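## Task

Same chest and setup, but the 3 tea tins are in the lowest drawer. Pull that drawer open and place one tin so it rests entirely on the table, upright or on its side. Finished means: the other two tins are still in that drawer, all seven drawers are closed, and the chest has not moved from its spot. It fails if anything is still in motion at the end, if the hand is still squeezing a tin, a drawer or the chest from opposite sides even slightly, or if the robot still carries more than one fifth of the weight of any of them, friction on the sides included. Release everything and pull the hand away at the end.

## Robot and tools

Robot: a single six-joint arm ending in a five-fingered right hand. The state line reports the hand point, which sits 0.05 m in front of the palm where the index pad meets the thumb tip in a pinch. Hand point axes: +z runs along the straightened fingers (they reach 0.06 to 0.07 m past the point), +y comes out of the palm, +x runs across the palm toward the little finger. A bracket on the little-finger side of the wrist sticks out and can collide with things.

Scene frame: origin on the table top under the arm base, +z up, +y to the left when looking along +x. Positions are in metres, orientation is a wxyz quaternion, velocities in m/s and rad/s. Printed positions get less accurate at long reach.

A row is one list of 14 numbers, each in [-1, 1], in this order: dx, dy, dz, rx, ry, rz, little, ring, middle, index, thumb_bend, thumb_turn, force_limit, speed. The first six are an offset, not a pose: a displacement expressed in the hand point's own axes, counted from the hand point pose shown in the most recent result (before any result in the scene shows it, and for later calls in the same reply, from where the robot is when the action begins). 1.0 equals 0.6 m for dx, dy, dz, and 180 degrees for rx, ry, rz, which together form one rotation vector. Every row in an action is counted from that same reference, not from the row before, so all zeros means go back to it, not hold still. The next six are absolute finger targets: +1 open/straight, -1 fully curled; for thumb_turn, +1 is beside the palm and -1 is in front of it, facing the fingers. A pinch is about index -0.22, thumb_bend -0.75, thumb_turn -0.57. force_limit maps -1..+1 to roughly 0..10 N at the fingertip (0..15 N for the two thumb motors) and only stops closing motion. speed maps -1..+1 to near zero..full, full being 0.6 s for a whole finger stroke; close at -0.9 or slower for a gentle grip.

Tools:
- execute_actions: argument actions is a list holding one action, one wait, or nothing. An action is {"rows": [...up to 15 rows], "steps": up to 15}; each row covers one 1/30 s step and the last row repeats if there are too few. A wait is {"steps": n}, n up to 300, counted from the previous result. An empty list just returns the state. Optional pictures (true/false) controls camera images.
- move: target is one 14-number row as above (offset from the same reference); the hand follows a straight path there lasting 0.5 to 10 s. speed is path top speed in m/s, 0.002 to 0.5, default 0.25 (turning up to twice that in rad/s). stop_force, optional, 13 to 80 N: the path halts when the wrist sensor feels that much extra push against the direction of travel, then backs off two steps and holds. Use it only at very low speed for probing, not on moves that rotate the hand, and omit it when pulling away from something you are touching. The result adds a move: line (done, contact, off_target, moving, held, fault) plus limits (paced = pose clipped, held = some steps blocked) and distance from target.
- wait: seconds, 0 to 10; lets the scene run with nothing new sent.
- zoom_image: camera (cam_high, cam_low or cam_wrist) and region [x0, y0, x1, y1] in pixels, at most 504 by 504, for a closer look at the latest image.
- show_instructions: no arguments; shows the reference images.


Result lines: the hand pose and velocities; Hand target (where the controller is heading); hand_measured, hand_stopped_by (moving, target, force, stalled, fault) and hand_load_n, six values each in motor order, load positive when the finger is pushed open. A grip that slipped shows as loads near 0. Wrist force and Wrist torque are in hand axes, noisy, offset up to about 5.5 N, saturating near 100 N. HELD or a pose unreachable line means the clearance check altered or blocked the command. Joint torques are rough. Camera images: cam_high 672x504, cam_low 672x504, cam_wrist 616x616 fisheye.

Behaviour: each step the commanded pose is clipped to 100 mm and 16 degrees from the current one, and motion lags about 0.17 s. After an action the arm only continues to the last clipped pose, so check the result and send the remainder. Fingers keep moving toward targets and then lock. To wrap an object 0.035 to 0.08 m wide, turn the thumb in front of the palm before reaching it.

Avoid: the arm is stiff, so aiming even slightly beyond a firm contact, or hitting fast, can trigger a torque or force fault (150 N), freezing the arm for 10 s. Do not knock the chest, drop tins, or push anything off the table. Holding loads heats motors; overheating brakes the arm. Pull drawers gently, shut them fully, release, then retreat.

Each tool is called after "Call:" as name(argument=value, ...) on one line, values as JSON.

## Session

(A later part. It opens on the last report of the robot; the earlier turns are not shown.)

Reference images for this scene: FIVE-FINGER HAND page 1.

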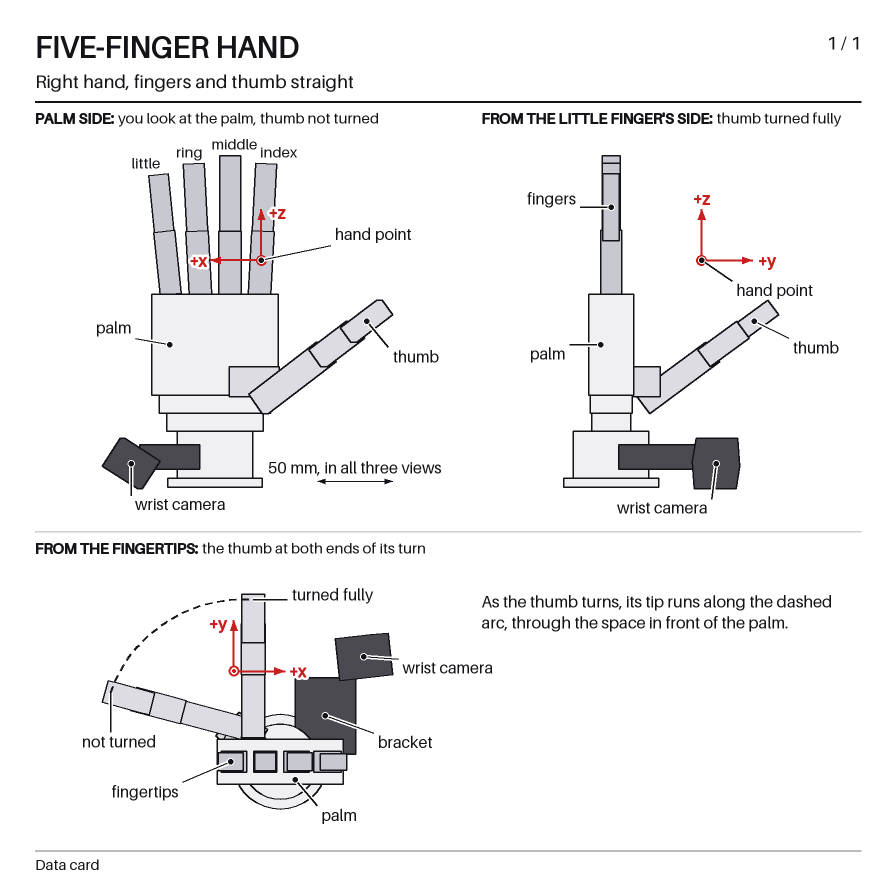

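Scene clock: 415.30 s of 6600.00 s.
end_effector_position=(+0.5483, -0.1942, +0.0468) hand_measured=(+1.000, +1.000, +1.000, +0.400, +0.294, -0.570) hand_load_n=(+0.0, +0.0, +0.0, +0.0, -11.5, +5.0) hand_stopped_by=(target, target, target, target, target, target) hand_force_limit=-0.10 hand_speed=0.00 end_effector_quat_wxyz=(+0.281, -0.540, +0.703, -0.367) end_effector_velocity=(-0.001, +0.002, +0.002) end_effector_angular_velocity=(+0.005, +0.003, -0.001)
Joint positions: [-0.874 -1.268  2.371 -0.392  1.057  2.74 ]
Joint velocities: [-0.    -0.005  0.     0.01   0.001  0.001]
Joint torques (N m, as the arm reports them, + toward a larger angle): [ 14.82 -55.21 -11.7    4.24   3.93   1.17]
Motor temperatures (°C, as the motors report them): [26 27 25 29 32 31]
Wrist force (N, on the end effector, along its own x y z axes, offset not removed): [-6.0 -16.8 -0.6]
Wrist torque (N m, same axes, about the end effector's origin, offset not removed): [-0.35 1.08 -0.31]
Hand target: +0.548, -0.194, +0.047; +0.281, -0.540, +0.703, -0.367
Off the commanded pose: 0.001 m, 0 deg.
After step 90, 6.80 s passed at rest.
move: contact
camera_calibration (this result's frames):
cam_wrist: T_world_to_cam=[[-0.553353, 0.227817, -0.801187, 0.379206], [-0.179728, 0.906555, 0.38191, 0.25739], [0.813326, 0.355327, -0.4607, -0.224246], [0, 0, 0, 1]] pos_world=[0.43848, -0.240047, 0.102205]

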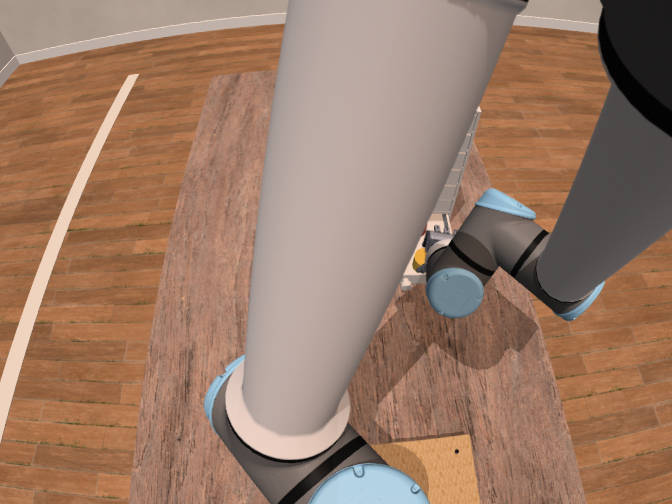

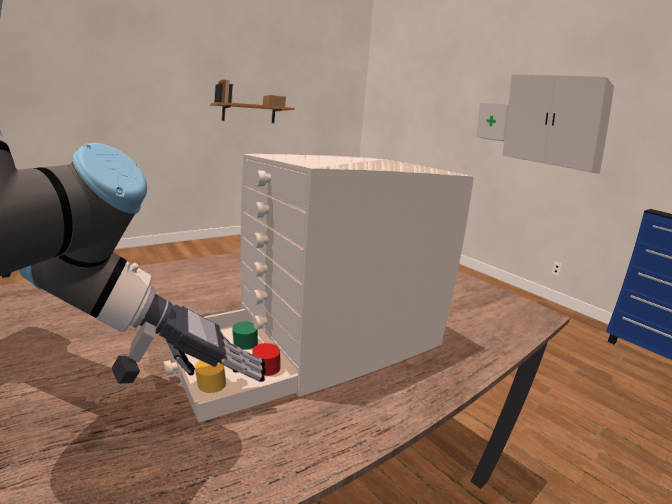

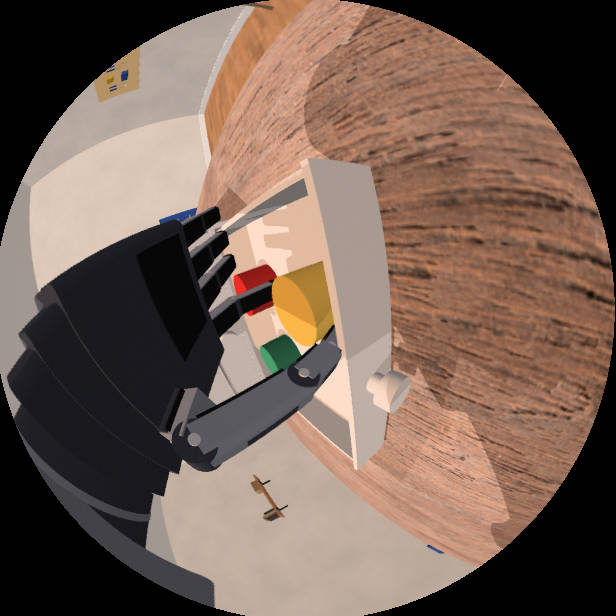

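Call:
move(target=[-0.0017,-0.0037,0.0053,0,0,0,1,1,1,0.4,0.12,-0.57,-0.1,0], speed=0.01)

Call:
move(target=[0,0.011,0.0077,0,0,0,1,1,1,0.4,0.12,-0.57,-0.1,0], speed=0.01, stop_force=14)

Call:
zoom_image(camera="cam_low", region=[100,230,340,430])

Scene clock: 425.93 s of 6600.00 s.
end_effector_position=(+0.5521, -0.1942, +0.0468) hand_measured=(+1.000, +1.000, +1.000, +0.400, +0.120, -0.570) hand_load_n=(+0.0, +0.0, +0.0, +0.0, +0.0, +0.0) hand_stopped_by=(target, target, target, target, target, target) hand_force_limit=-0.10 hand_speed=0.00 end_effector_quat_wxyz=(+0.281, -0.540, +0.703, -0.367) end_effector_velocity=(+0.003, -0.001, +0.000) end_effector_angular_velocity=(-0.002, -0.001, -0.001)
Joint positions: [-0.866 -1.265  2.365 -0.391  1.063  2.746]
Joint velocities: [ 0.004  0.003 -0.006 -0.001  0.004  0.004]
Joint torques (N m, as the arm reports them, + toward a larger angle): [ 20.83 -18.48 -24.51  -0.82   2.95   3.16]
Motor temperatures (°C, as the motors report them): [26 27 25 29 32 31]
Wrist force (N, on the end effector, along its own x y z axes, offset not removed): [-1.9 -2.8 -5.1]
Wrist torque (N m, same axes, about the end effector's origin, offset not removed): [-0.09 0.49 -0.52]
Hand target: +0.552, -0.194, +0.047; +0.281, -0.540, +0.703, -0.367
Off the commanded pose: 0.000 m, 0 deg.
After step 90, 6.93 s passed at rest.
move: done
camera_calibration (this result's frames):
cam_wrist: T_world_to_cam=[[-0.553307, 0.227767, -0.801232, 0.381308], [-0.179756, 0.906576, 0.381847, 0.258084], [0.813351, 0.355305, -0.460673, -0.227265], [0, 0, 0, 1]] pos_world=[0.442219, -0.240074, 0.102274]

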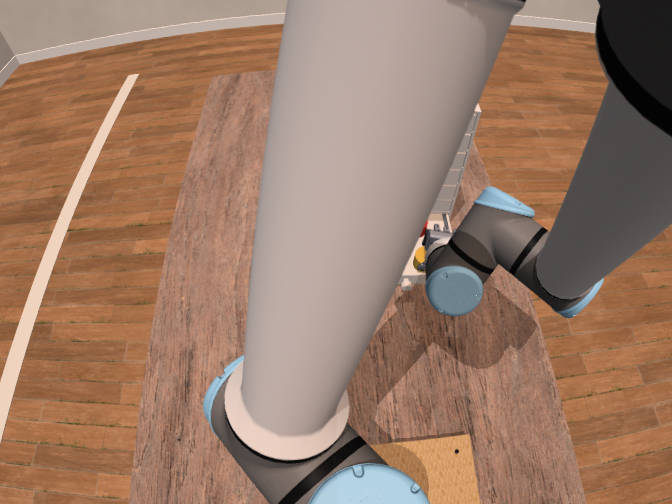

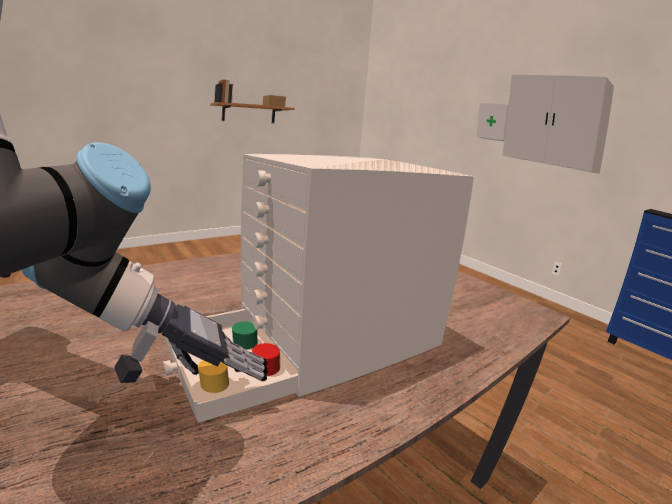

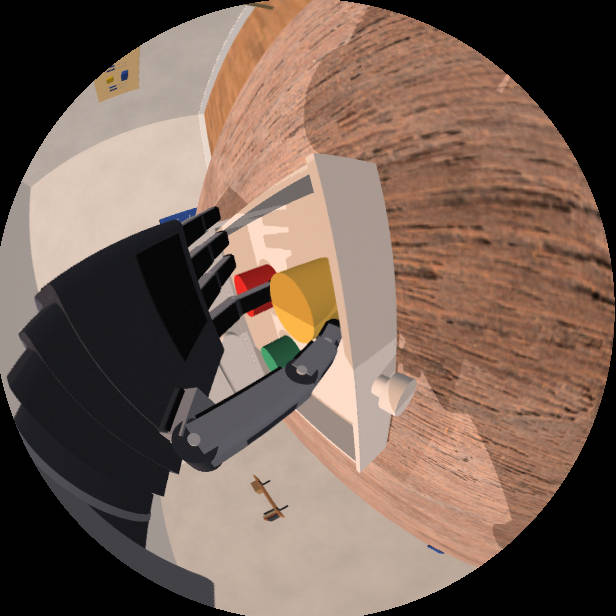

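Scene clock: 426.97 s of 6600.00 s.
end_effector_position=(+0.5521, -0.1942, +0.0391) hand_measured=(+1.000, +1.000, +1.000, +0.400, +0.120, -0.570) hand_load_n=(+0.0, +0.0, +0.0, +0.0, +0.0, +0.0) hand_stopped_by=(target, target, target, target, target, target) hand_force_limit=-0.10 hand_speed=0.00 end_effector_quat_wxyz=(+0.281, -0.540, +0.703, -0.367) end_effector_velocity=(+0.000, -0.000, -0.002) end_effector_angular_velocity=(-0.002, -0.001, +0.001)
Joint positions: [-0.866 -1.249  2.367 -0.41   1.063  2.746]
Joint velocities: [ 0.     0.006  0.    -0.007 -0.001 -0.001]
Joint torques (N m, as the arm reports them, + toward a larger angle): [-20.93 -24.87 -10.48  -0.74  -2.7   -1.74]
Motor temperatures (°C, as the motors report them): [26 27 25 29 32 31]
Wrist force (N, on the end effector, along its own x y z axes, offset not removed): [-0.8 0.9 -2.7]
Wrist torque (N m, same axes, about the end effector's origin, offset not removed): [0.49 0.42 -0.17]
Hand target: +0.552, -0.194, +0.039; +0.281, -0.540, +0.703, -0.367
Off the commanded pose: 0.000 m, 0 deg.
move: done
camera_calibration (this result's frames):
cam_wrist: T_world_to_cam=[[-0.553332, 0.227756, -0.801218, 0.375149], [-0.179718, 0.906592, 0.381827, 0.261035], [0.813342, 0.355271, -0.460715, -0.230819], [0, 0, 0, 1]] pos_world=[0.44223, -0.240091, 0.0945639]

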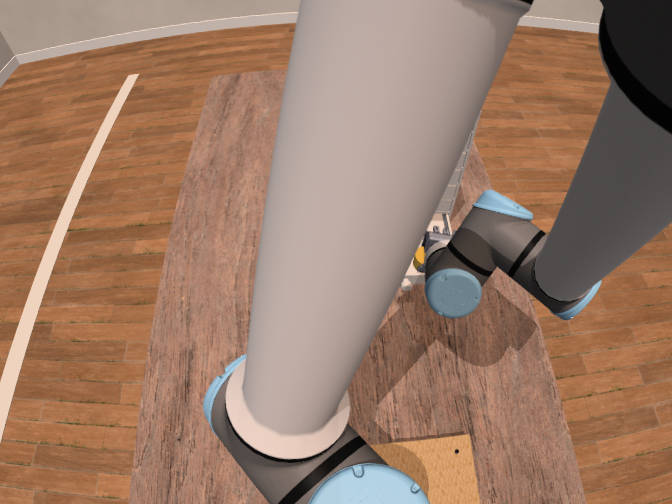

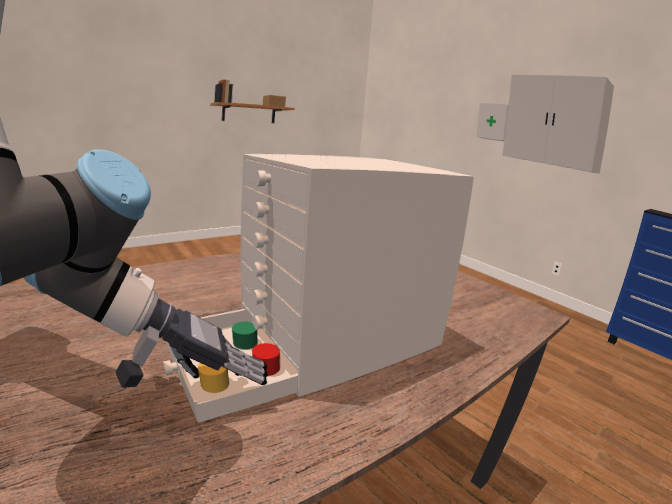

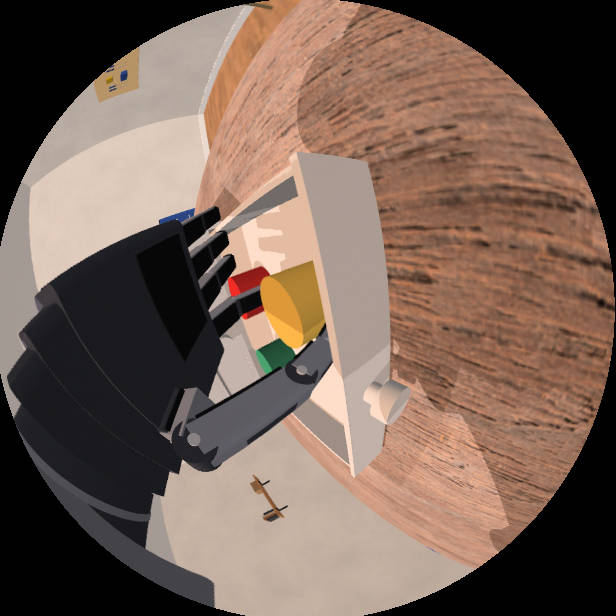

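Region (100, 230, 340, 430) of cam_low's 672x504 image, scaled by 2.100, with more detail than that image has.

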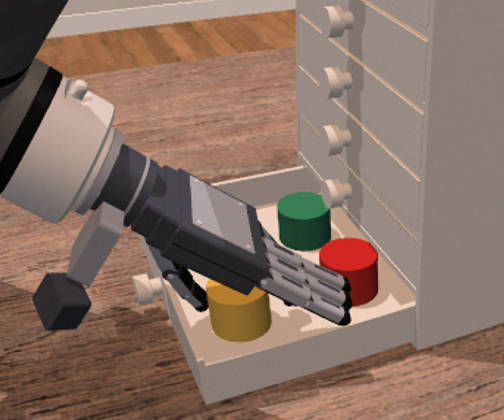

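Call:
execute_actions(actions=[{"rows":[[0,0,0,0,0,0,1,1,1,-0.2,-0.5,-0.57,-0.1,-0.7]],"steps":15}], pictures=false)

Call:
wait(seconds=1.5)

Call:
zoom_image(camera="cam_low", region=[100,230,340,430])

Scene clock: 438.77 s of 6600.00 s.
end_effector_position=(+0.5520, -0.1942, +0.0390) hand_measured=(+1.000, +1.000, +1.000, +0.254, +0.016, -0.570) hand_load_n=(+0.0, +0.0, +0.0, +7.5, +6.5, +0.0) hand_stopped_by=(target, target, target, force, force, target) hand_force_limit=-0.10 hand_speed=-0.70 end_effector_quat_wxyz=(+0.281, -0.540, +0.703, -0.367) end_effector_velocity=(+0.001, -0.000, +0.001) end_effector_angular_velocity=(+0.000, -0.001, +0.001)
Joint positions: [-0.866 -1.249  2.367 -0.41   1.063  2.746]
Joint velocities: [ 0.    -0.001 -0.001  0.001 -0.001  0.   ]
Joint torques (N m, as the arm reports them, + toward a larger angle): [-18.81 -62.16 -21.33   2.9   -1.45   2.35]
Motor temperatures (°C, as the motors report them): [26 27 25 29 32 31]
Wrist force (N, on the end effector, along its own x y z axes, offset not removed): [-3.1 -2.2 3.5]
Wrist torque (N m, same axes, about the end effector's origin, offset not removed): [-0.55 0.51 -0.44]
Hand target: +0.552, -0.194, +0.039; +0.281, -0.540, +0.703, -0.367
Off the commanded pose: 0.000 m, 0 deg.
Steps of this call (steps 1 to 90: nothing new was sent; then 8.30 s passed at rest; steps 91 to 105: all 15 steps of this action). Readings (end_effector_position | what the end effector reports):
91: (+0.5521, -0.1942, +0.0388) | hand_measured=(+1.000, +1.000, +1.000, +0.400, +0.120, -0.570) hand_load_n=(+0.0, +0.0, +0.0, +0.0, +0.0, +0.0) hand_stopped_by=(target, target, target, moving, moving, target) hand_force_limit=-0.10 hand_speed=-0.70
92: (+0.5521, -0.1942, +0.0388) | hand_measured=(+1.000, +1.000, +1.000, +0.400, +0.120, -0.570) hand_load_n=(+0.0, +0.0, +0.0, +0.0, +0.0, +0.0) hand_stopped_by=(target, target, target, moving, moving, target) hand_force_limit=-0.10 hand_speed=-0.70
94: (+0.5521, -0.1942, +0.0388) | hand_measured=(+1.000, +1.000, +1.000, +0.384, +0.110, -0.570) hand_load_n=(+0.0, +0.0, +0.0, +0.0, +0.0, +0.0) hand_stopped_by=(target, target, target, moving, moving, target) hand_force_limit=-0.10 hand_speed=-0.70
98: (+0.5520, -0.1942, +0.0389) | hand_measured=(+1.000, +1.000, +1.000, +0.318, +0.068, -0.570) hand_load_n=(+0.0, +0.0, +0.0, +0.0, +0.0, +0.0) hand_stopped_by=(target, target, target, moving, moving, target) hand_force_limit=-0.10 hand_speed=-0.70
105: the state above

Scene clock: 440.27 s of 6600.00 s.
end_effector_position=(+0.5521, -0.1942, +0.0391) hand_measured=(+1.000, +1.000, +1.000, +0.254, +0.016, -0.570) hand_load_n=(+0.0, +0.0, +0.0, +7.5, +6.5, +0.0) hand_stopped_by=(target, target, target, force, force, target) hand_force_limit=-0.10 hand_speed=-0.70 end_effector_quat_wxyz=(+0.281, -0.540, +0.703, -0.367) end_effector_velocity=(-0.000, +0.001, -0.000) end_effector_angular_velocity=(+0.001, -0.000, +0.001)
Joint positions: [-0.866 -1.249  2.367 -0.41   1.063  2.746]
Joint velocities: [-0.    -0.     0.001 -0.001 -0.001 -0.   ]
Joint torques (N m, as the arm reports them, + toward a larger angle): [-15.25 -61.88 -24.15   3.06   2.36  -0.53]
Motor temperatures (°C, as the motors report them): [26 27 25 29 32 31]
Wrist force (N, on the end effector, along its own x y z axes, offset not removed): [-0.8 -1.8 -2.6]
Wrist torque (N m, same axes, about the end effector's origin, offset not removed): [0.03 0.43 -0.23]
Hand target: +0.552, -0.194, +0.039; +0.281, -0.540, +0.703, -0.367
Off the commanded pose: 0.000 m, 0 deg.
Steps of this call (steps 1 to 45: nothing new was sent). Readings (end_effector_position | what the end effector reports):
1: (+0.5520, -0.1942, +0.0390) | hand_measured=(+1.000, +1.000, +1.000, +0.254, +0.016, -0.570) hand_load_n=(+0.0, +0.0, +0.0, +7.5, +6.5, +0.0) hand_stopped_by=(target, target, target, force, force, target) hand_force_limit=-0.10 hand_speed=-0.70
2: (+0.5520, -0.1942, +0.0390) | hand_measured=(+1.000, +1.000, +1.000, +0.254, +0.016, -0.570) hand_load_n=(+0.0, +0.0, +0.0, +7.5, +6.5, +0.0) hand_stopped_by=(target, target, target, force, force, target) hand_force_limit=-0.10 hand_speed=-0.70
4: (+0.5520, -0.1942, +0.0391) | hand_measured=(+1.000, +1.000, +1.000, +0.254, +0.016, -0.570) hand_load_n=(+0.0, +0.0, +0.0, +7.5, +6.5, +0.0) hand_stopped_by=(target, target, target, force, force, target) hand_force_limit=-0.10 hand_speed=-0.70
8: (+0.5521, -0.1942, +0.0391) | hand_measured=(+1.000, +1.000, +1.000, +0.254, +0.016, -0.570) hand_load_n=(+0.0, +0.0, +0.0, +7.5, +6.5, +0.0) hand_stopped_by=(target, target, target, force, force, target) hand_force_limit=-0.10 hand_speed=-0.70
45: the state above
camera_calibration (this result's frames):
cam_wrist: T_world_to_cam=[[-0.553325, 0.227775, -0.801218, 0.375149], [-0.179708, 0.90659, 0.381838, 0.26103], [0.813349, 0.355266, -0.460706, -0.230824], [0, 0, 0, 1]] pos_world=[0.442229, -0.240093, 0.0945633]

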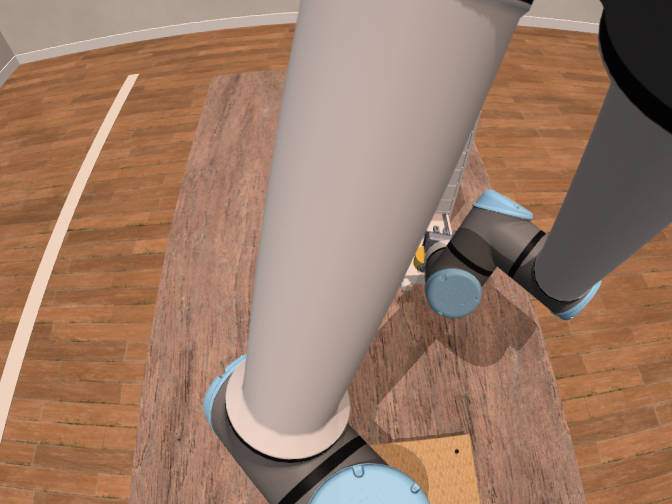

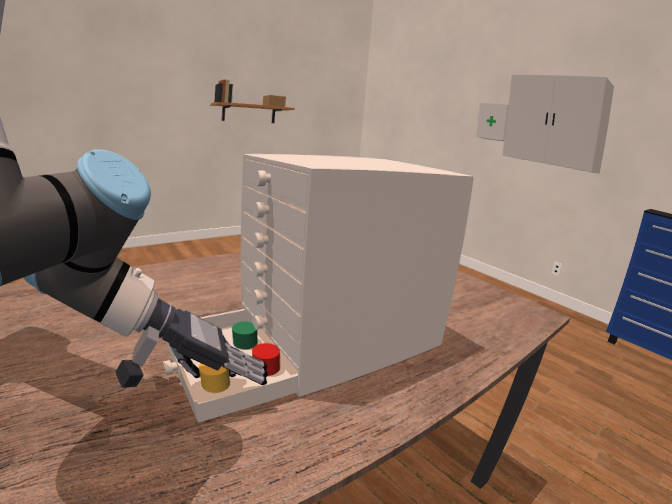

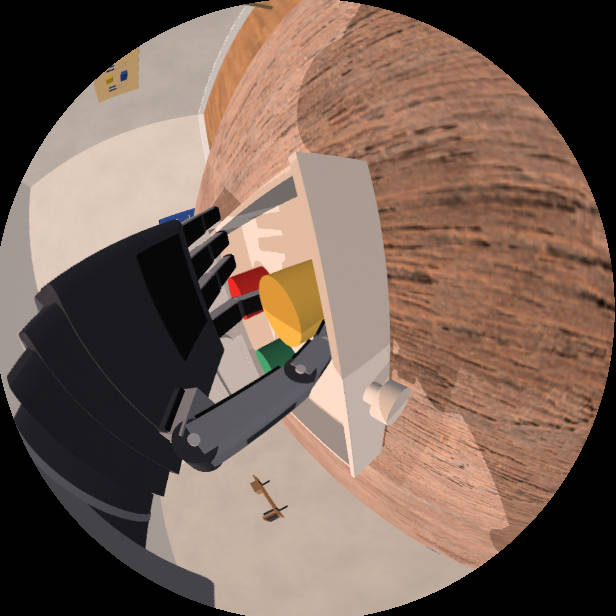

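Region (100, 230, 340, 430) of cam_low's 672x504 image, scaled by 2.100, with more detail than that image has.

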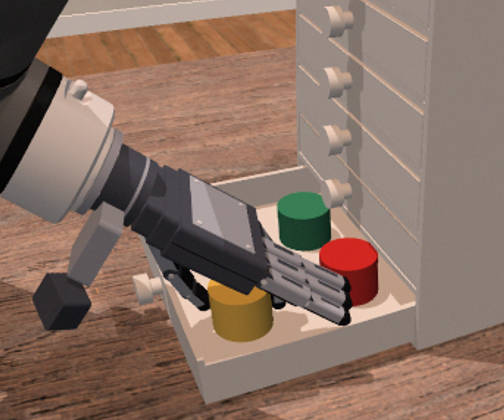

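Call:
move(target=[0,-0.082,-0.0574,0,0,0,1,1,1,-0.2,-0.5,-0.57,-0.1,-0.7], speed=0.04)

Scene clock: 447.43 s of 6600.00 s.
end_effector_position=(+0.5520, -0.1941, +0.0988) hand_measured=(+1.000, +1.000, +1.000, +0.254, +0.016, -0.570) hand_load_n=(+0.0, +0.0, +0.0, +7.5, +6.5, +0.0) hand_stopped_by=(target, target, target, force, force, target) hand_force_limit=-0.10 hand_speed=-0.70 end_effector_quat_wxyz=(+0.281, -0.540, +0.703, -0.367) end_effector_velocity=(-0.000, +0.000, +0.003) end_effector_angular_velocity=(+0.001, -0.000, -0.000)
Joint positions: [-0.866 -1.369  2.344 -0.267  1.062  2.746]
Joint velocities: [-0.001 -0.006 -0.001  0.007 -0.001 -0.   ]
Joint torques (N m, as the arm reports them, + toward a larger angle): [-21.42 -60.5  -28.3    2.77  -3.42  -2.3 ]
Motor temperatures (°C, as the motors report them): [26 27 25 29 32 31]
Wrist force (N, on the end effector, along its own x y z axes, offset not removed): [0.0 -3.2 -0.6]
Wrist torque (N m, same axes, about the end effector's origin, offset not removed): [-0.51 0.11 -0.47]
Hand target: +0.552, -0.194, +0.099; +0.281, -0.540, +0.703, -0.367
Off the commanded pose: 0.000 m, 0 deg.
After step 90, 2.27 s passed at rest.
move: done
camera_calibration (this result's frames):
cam_wrist: T_world_to_cam=[[-0.553303, 0.227776, -0.801233, 0.422858], [-0.179709, 0.906593, 0.381828, 0.238137], [0.813364, 0.355256, -0.460687, -0.203293], [0, 0, 0, 1]] pos_world=[0.442115, -0.239989, 0.154225]

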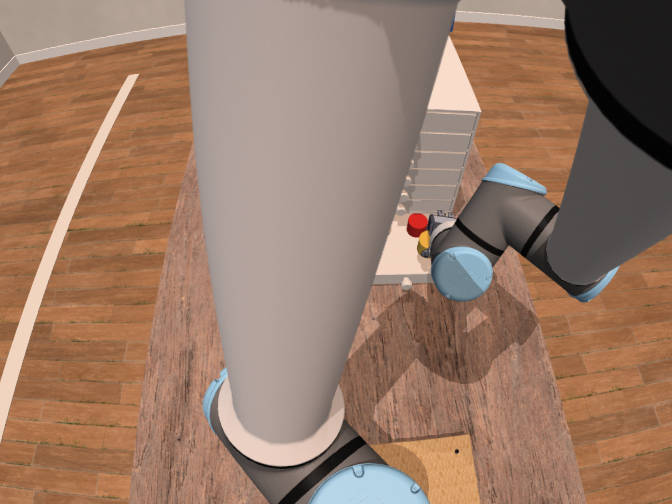

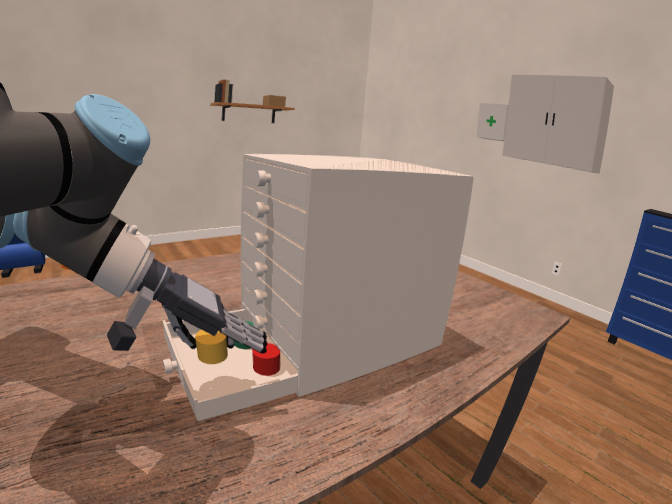

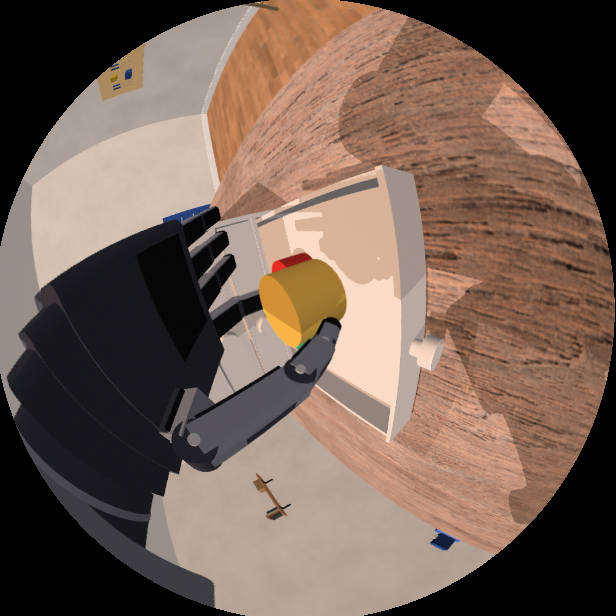

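Call:
move(target=[0,-0.0273,-0.0191,0,0,0,1,1,1,-0.2,-0.5,-0.57,-0.1,-0.7], speed=0.06)

Call:
move(target=[-0.484,0.1237,-0.1769,0,0,0,1,1,1,-0.2,-0.5,-0.57,-0.1,-0.7], speed=0.1)

Scene clock: 461.37 s of 6600.00 s.
end_effector_position=(+0.5519, -0.1941, +0.1184) hand_measured=(+1.000, +1.000, +1.000, +0.254, +0.016, -0.570) hand_load_n=(+0.0, +0.0, +0.0, +7.5, +6.5, +0.0) hand_stopped_by=(target, target, target, force, force, target) hand_force_limit=-0.10 hand_speed=-0.70 end_effector_quat_wxyz=(+0.281, -0.540, +0.703, -0.367) end_effector_velocity=(-0.001, +0.001, +0.002) end_effector_angular_velocity=(+0.000, +0.001, +0.000)
Joint positions: [-0.866 -1.405  2.334 -0.22   1.062  2.746]
Joint velocities: [-0.    -0.005 -0.     0.007 -0.    -0.001]
Joint torques (N m, as the arm reports them, + toward a larger angle): [-19.61 -53.83 -33.17   3.03  -3.38  -0.95]
Motor temperatures (°C, as the motors report them): [26 27 25 29 32 31]
Wrist force (N, on the end effector, along its own x y z axes, offset not removed): [3.3 0.0 1.0]
Wrist torque (N m, same axes, about the end effector's origin, offset not removed): [-0.11 -0.29 -0.09]
Hand target: +0.552, -0.194, +0.119; +0.281, -0.540, +0.703, -0.367
Off the commanded pose: 0.000 m, 0 deg.
After step 90, 10.07 s passed at rest.
move: done
camera_calibration (this result's frames):
cam_wrist: T_world_to_cam=[[-0.55326, 0.22784, -0.801244, 0.438545], [-0.179682, 0.906584, 0.381865, 0.230585], [0.813399, 0.355239, -0.460638, -0.194277], [0, 0, 0, 1]] pos_world=[0.442086, -0.239948, 0.173838]

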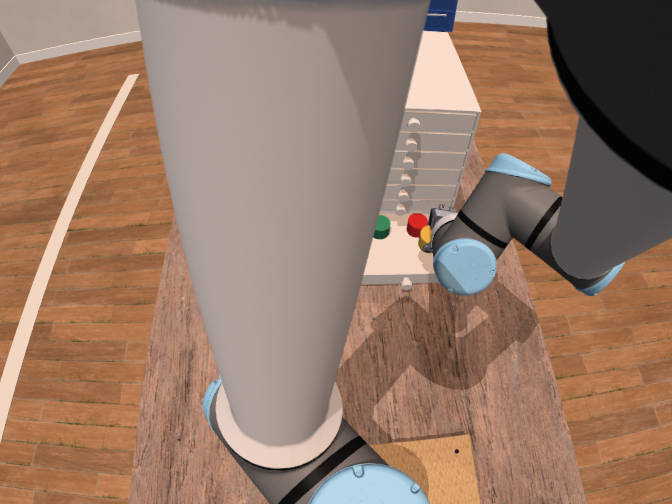

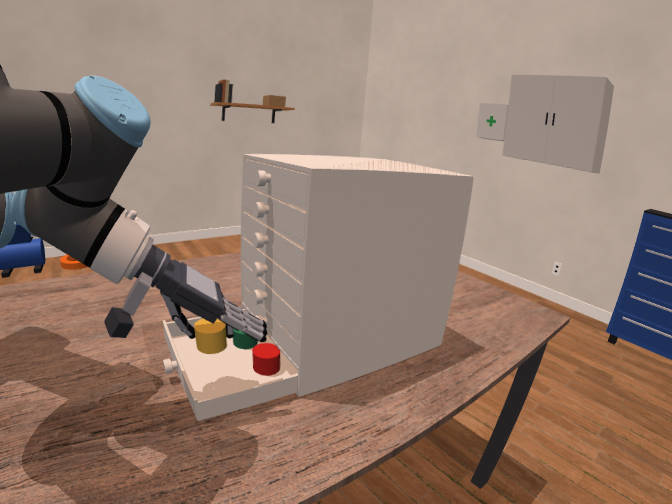

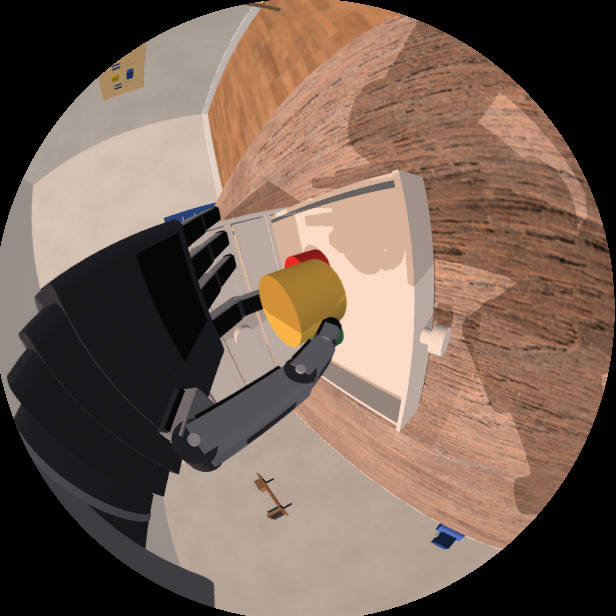

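Scene clock: 465.10 s of 6600.00 s.
end_effector_position=(+0.5013, +0.1193, +0.1181) hand_measured=(+1.000, +1.000, +1.000, +0.254, +0.016, -0.570) hand_load_n=(+0.0, +0.0, +0.0, +7.5, +6.5, +0.0) hand_stopped_by=(target, target, target, force, force, target) hand_force_limit=-0.10 hand_speed=-0.70 end_effector_quat_wxyz=(+0.282, -0.540, +0.703, -0.367) end_effector_velocity=(-0.000, +0.003, -0.000) end_effector_angular_velocity=(-0.001, +0.001, -0.001)
Joint positions: [-0.092 -1.532  2.466 -0.325  1.687  3.221]
Joint velocities: [ 0.01   0.002 -0.002  0.001  0.01   0.006]
Joint torques (N m, as the arm reports them, + toward a larger angle): [ 15.57  -3.97 -32.54   3.05   2.54   2.36]
Motor temperatures (°C, as the motors report them): [26 27 25 29 32 31]
Wrist force (N, on the end effector, along its own x y z axes, offset not removed): [0.4 0.6 -2.7]
Wrist torque (N m, same axes, about the end effector's origin, offset not removed): [0.19 0.18 -0.07]
Hand target: +0.501, +0.120, +0.118; +0.282, -0.540, +0.703, -0.367
Off the commanded pose: 0.001 m, 0 deg.
move: done
camera_calibration (this result's frames):
cam_wrist: T_world_to_cam=[[-0.55279, 0.227654, -0.801622, 0.338736], [-0.180022, 0.906621, 0.381615, -0.0623393], [0.813643, 0.355262, -0.460188, -0.264742], [0, 0, 0, 1]] pos_world=[0.391433, 0.0734564, 0.173496]

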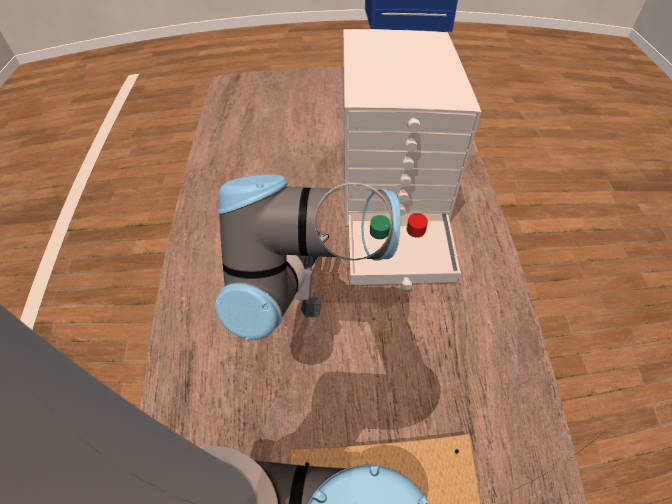

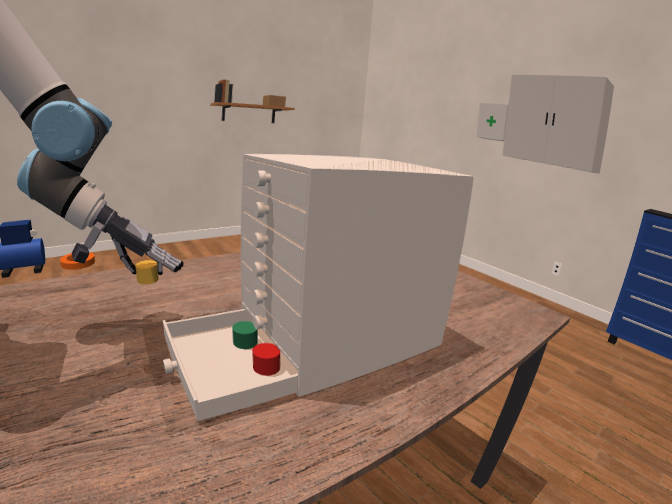

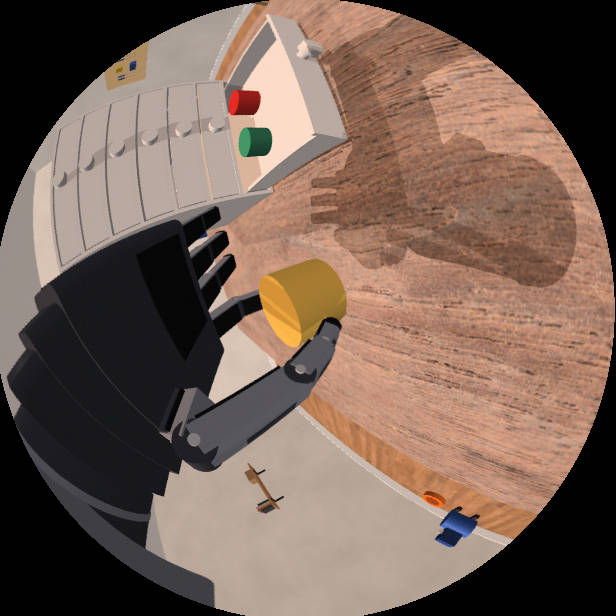

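Call:
move(target=[0,0.0997,0.0698,0,0,0,1,1,1,-0.2,-0.5,-0.57,-0.1,-0.7], speed=0.08)

Call:
move(target=[0,0.037,0.0259,0,0,0,1,1,1,-0.2,-0.5,-0.57,-0.1,-0.7], speed=0.008, stop_force=13)

Call:
zoom_image(camera="cam_low", region=[60,230,240,370])

Scene clock: 475.50 s of 6600.00 s.
end_effector_position=(+0.5015, +0.1192, +0.0455) hand_measured=(+1.000, +1.000, +1.000, +0.254, +0.016, -0.570) hand_load_n=(+0.0, +0.0, +0.0, +7.5, +6.5, +0.0) hand_stopped_by=(target, target, target, force, force, target) hand_force_limit=-0.10 hand_speed=-0.70 end_effector_quat_wxyz=(+0.282, -0.540, +0.703, -0.367) end_effector_velocity=(+0.000, +0.000, -0.003) end_effector_angular_velocity=(-0.000, -0.001, +0.002)
Joint positions: [-0.093 -1.364  2.505 -0.532  1.686  3.221]
Joint velocities: [ 0.     0.007  0.001 -0.01  -0.002 -0.001]
Joint torques (N m, as the arm reports them, + toward a larger angle): [ 14.78 -12.34 -10.5   -0.6   -0.03  -0.34]
Motor temperatures (°C, as the motors report them): [26 27 25 29 32 31]
Wrist force (N, on the end effector, along its own x y z axes, offset not removed): [-6.2 1.8 0.0]
Wrist torque (N m, same axes, about the end effector's origin, offset not removed): [0.23 1.10 -0.81]
Hand target: +0.502, +0.119, +0.045; +0.282, -0.540, +0.703, -0.367
Off the commanded pose: 0.000 m, 0 deg.
After step 90, 5.97 s passed at rest.
move: done
camera_calibration (this result's frames):
cam_wrist: T_world_to_cam=[[-0.552835, 0.22769, -0.801581, 0.280638], [-0.179955, 0.906624, 0.381639, -0.0345073], [0.813628, 0.355232, -0.460239, -0.298245], [0, 0, 0, 1]] pos_world=[0.391598, 0.073333, 0.100859]

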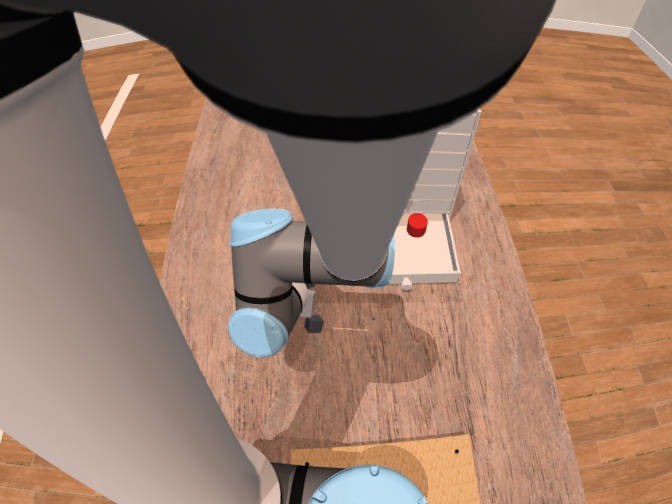

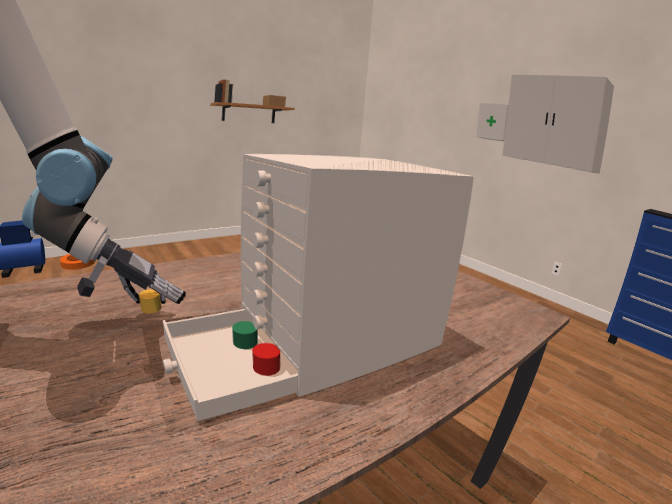

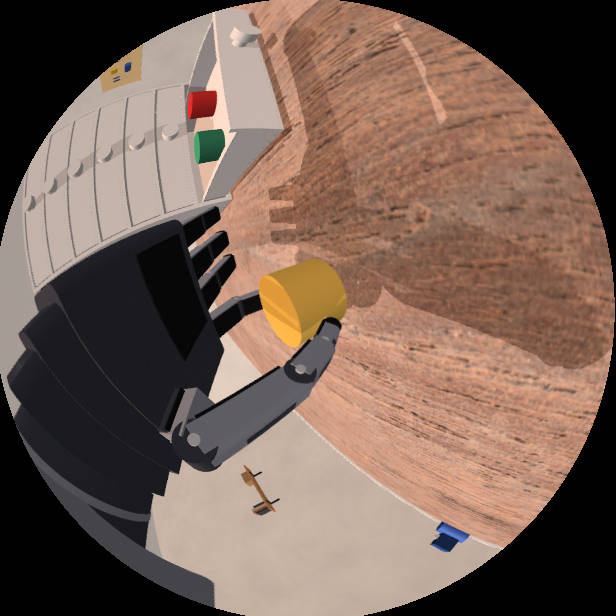

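Scene clock: 478.83 s of 6600.00 s.
end_effector_position=(+0.5014, +0.1192, +0.0218) hand_measured=(+1.000, +1.000, +1.000, +0.254, +0.016, -0.570) hand_load_n=(+0.0, +0.0, +0.0, +7.5, +5.5, +0.0) hand_stopped_by=(target, target, target, force, force, target) hand_force_limit=-0.10 hand_speed=-0.70 end_effector_quat_wxyz=(+0.281, -0.540, +0.703, -0.367) end_effector_velocity=(+0.000, +0.000, +0.002) end_effector_angular_velocity=(+0.002, +0.001, -0.000)
Joint positions: [-0.093 -1.304  2.513 -0.6    1.686  3.221]
Joint velocities: [ 0.001 -0.006 -0.002  0.008 -0.     0.002]
Joint torques (N m, as the arm reports them, + toward a larger angle): [-20.55 -46.37 -13.29   1.77  -1.81  -2.09]
Motor temperatures (°C, as the motors report them): [26 27 25 29 32 31]
Wrist force (N, on the end effector, along its own x y z axes, offset not removed): [-2.7 0.5 2.4]
Wrist torque (N m, same axes, about the end effector's origin, offset not removed): [0.13 0.39 -0.15]
Hand target: +0.502, +0.119, +0.022; +0.282, -0.540, +0.703, -0.367
Off the commanded pose: 0.003 m, 0 deg.
move: contact
camera_calibration (this result's frames):
cam_wrist: T_world_to_cam=[[-0.553173, 0.227718, -0.801339, 0.261765], [-0.1798, 0.906608, 0.381751, -0.0255684], [0.813432, 0.355255, -0.460568, -0.30894], [0, 0, 0, 1]] pos_world=[0.391506, 0.0733246, 0.0772351]

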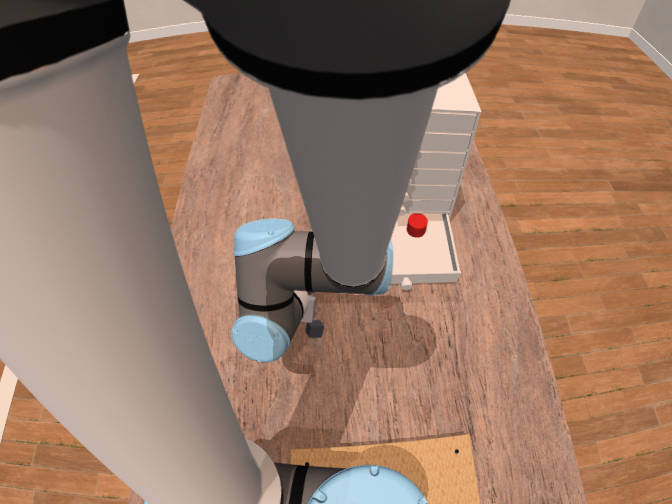

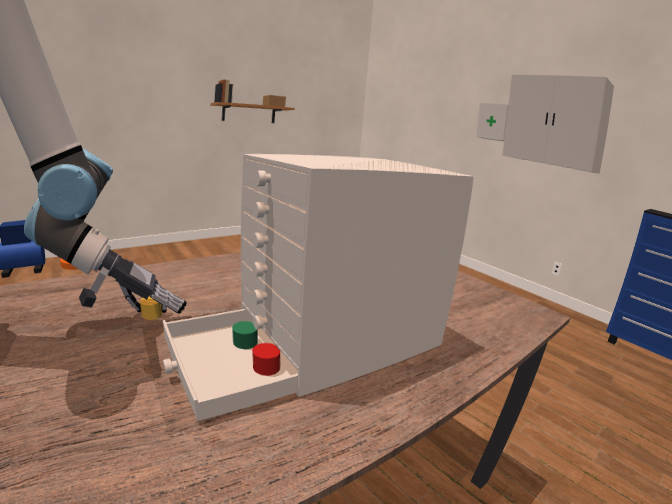

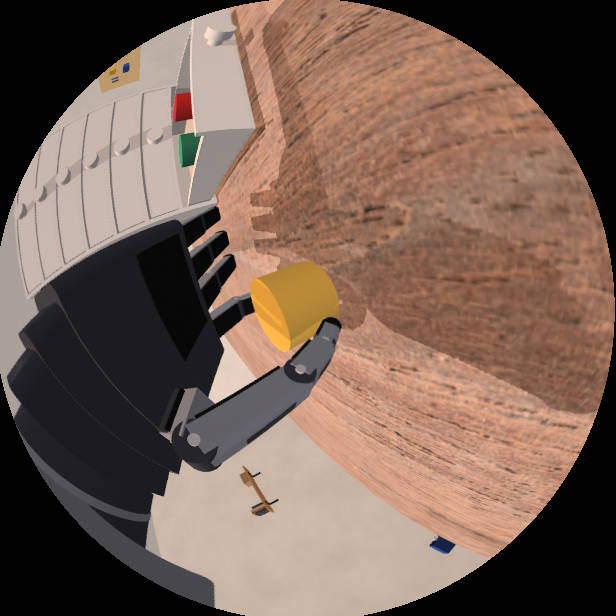

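Region (60, 230, 240, 370) of cam_low's 672x504 image, scaled by 2.800, with more detail than that image has.

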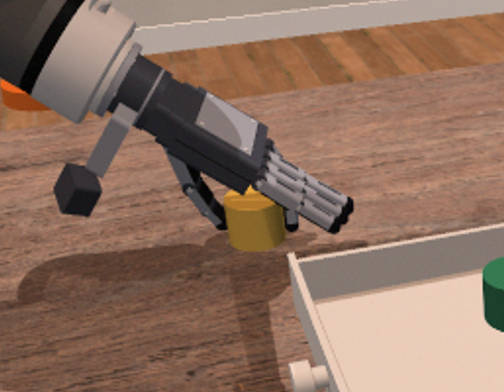

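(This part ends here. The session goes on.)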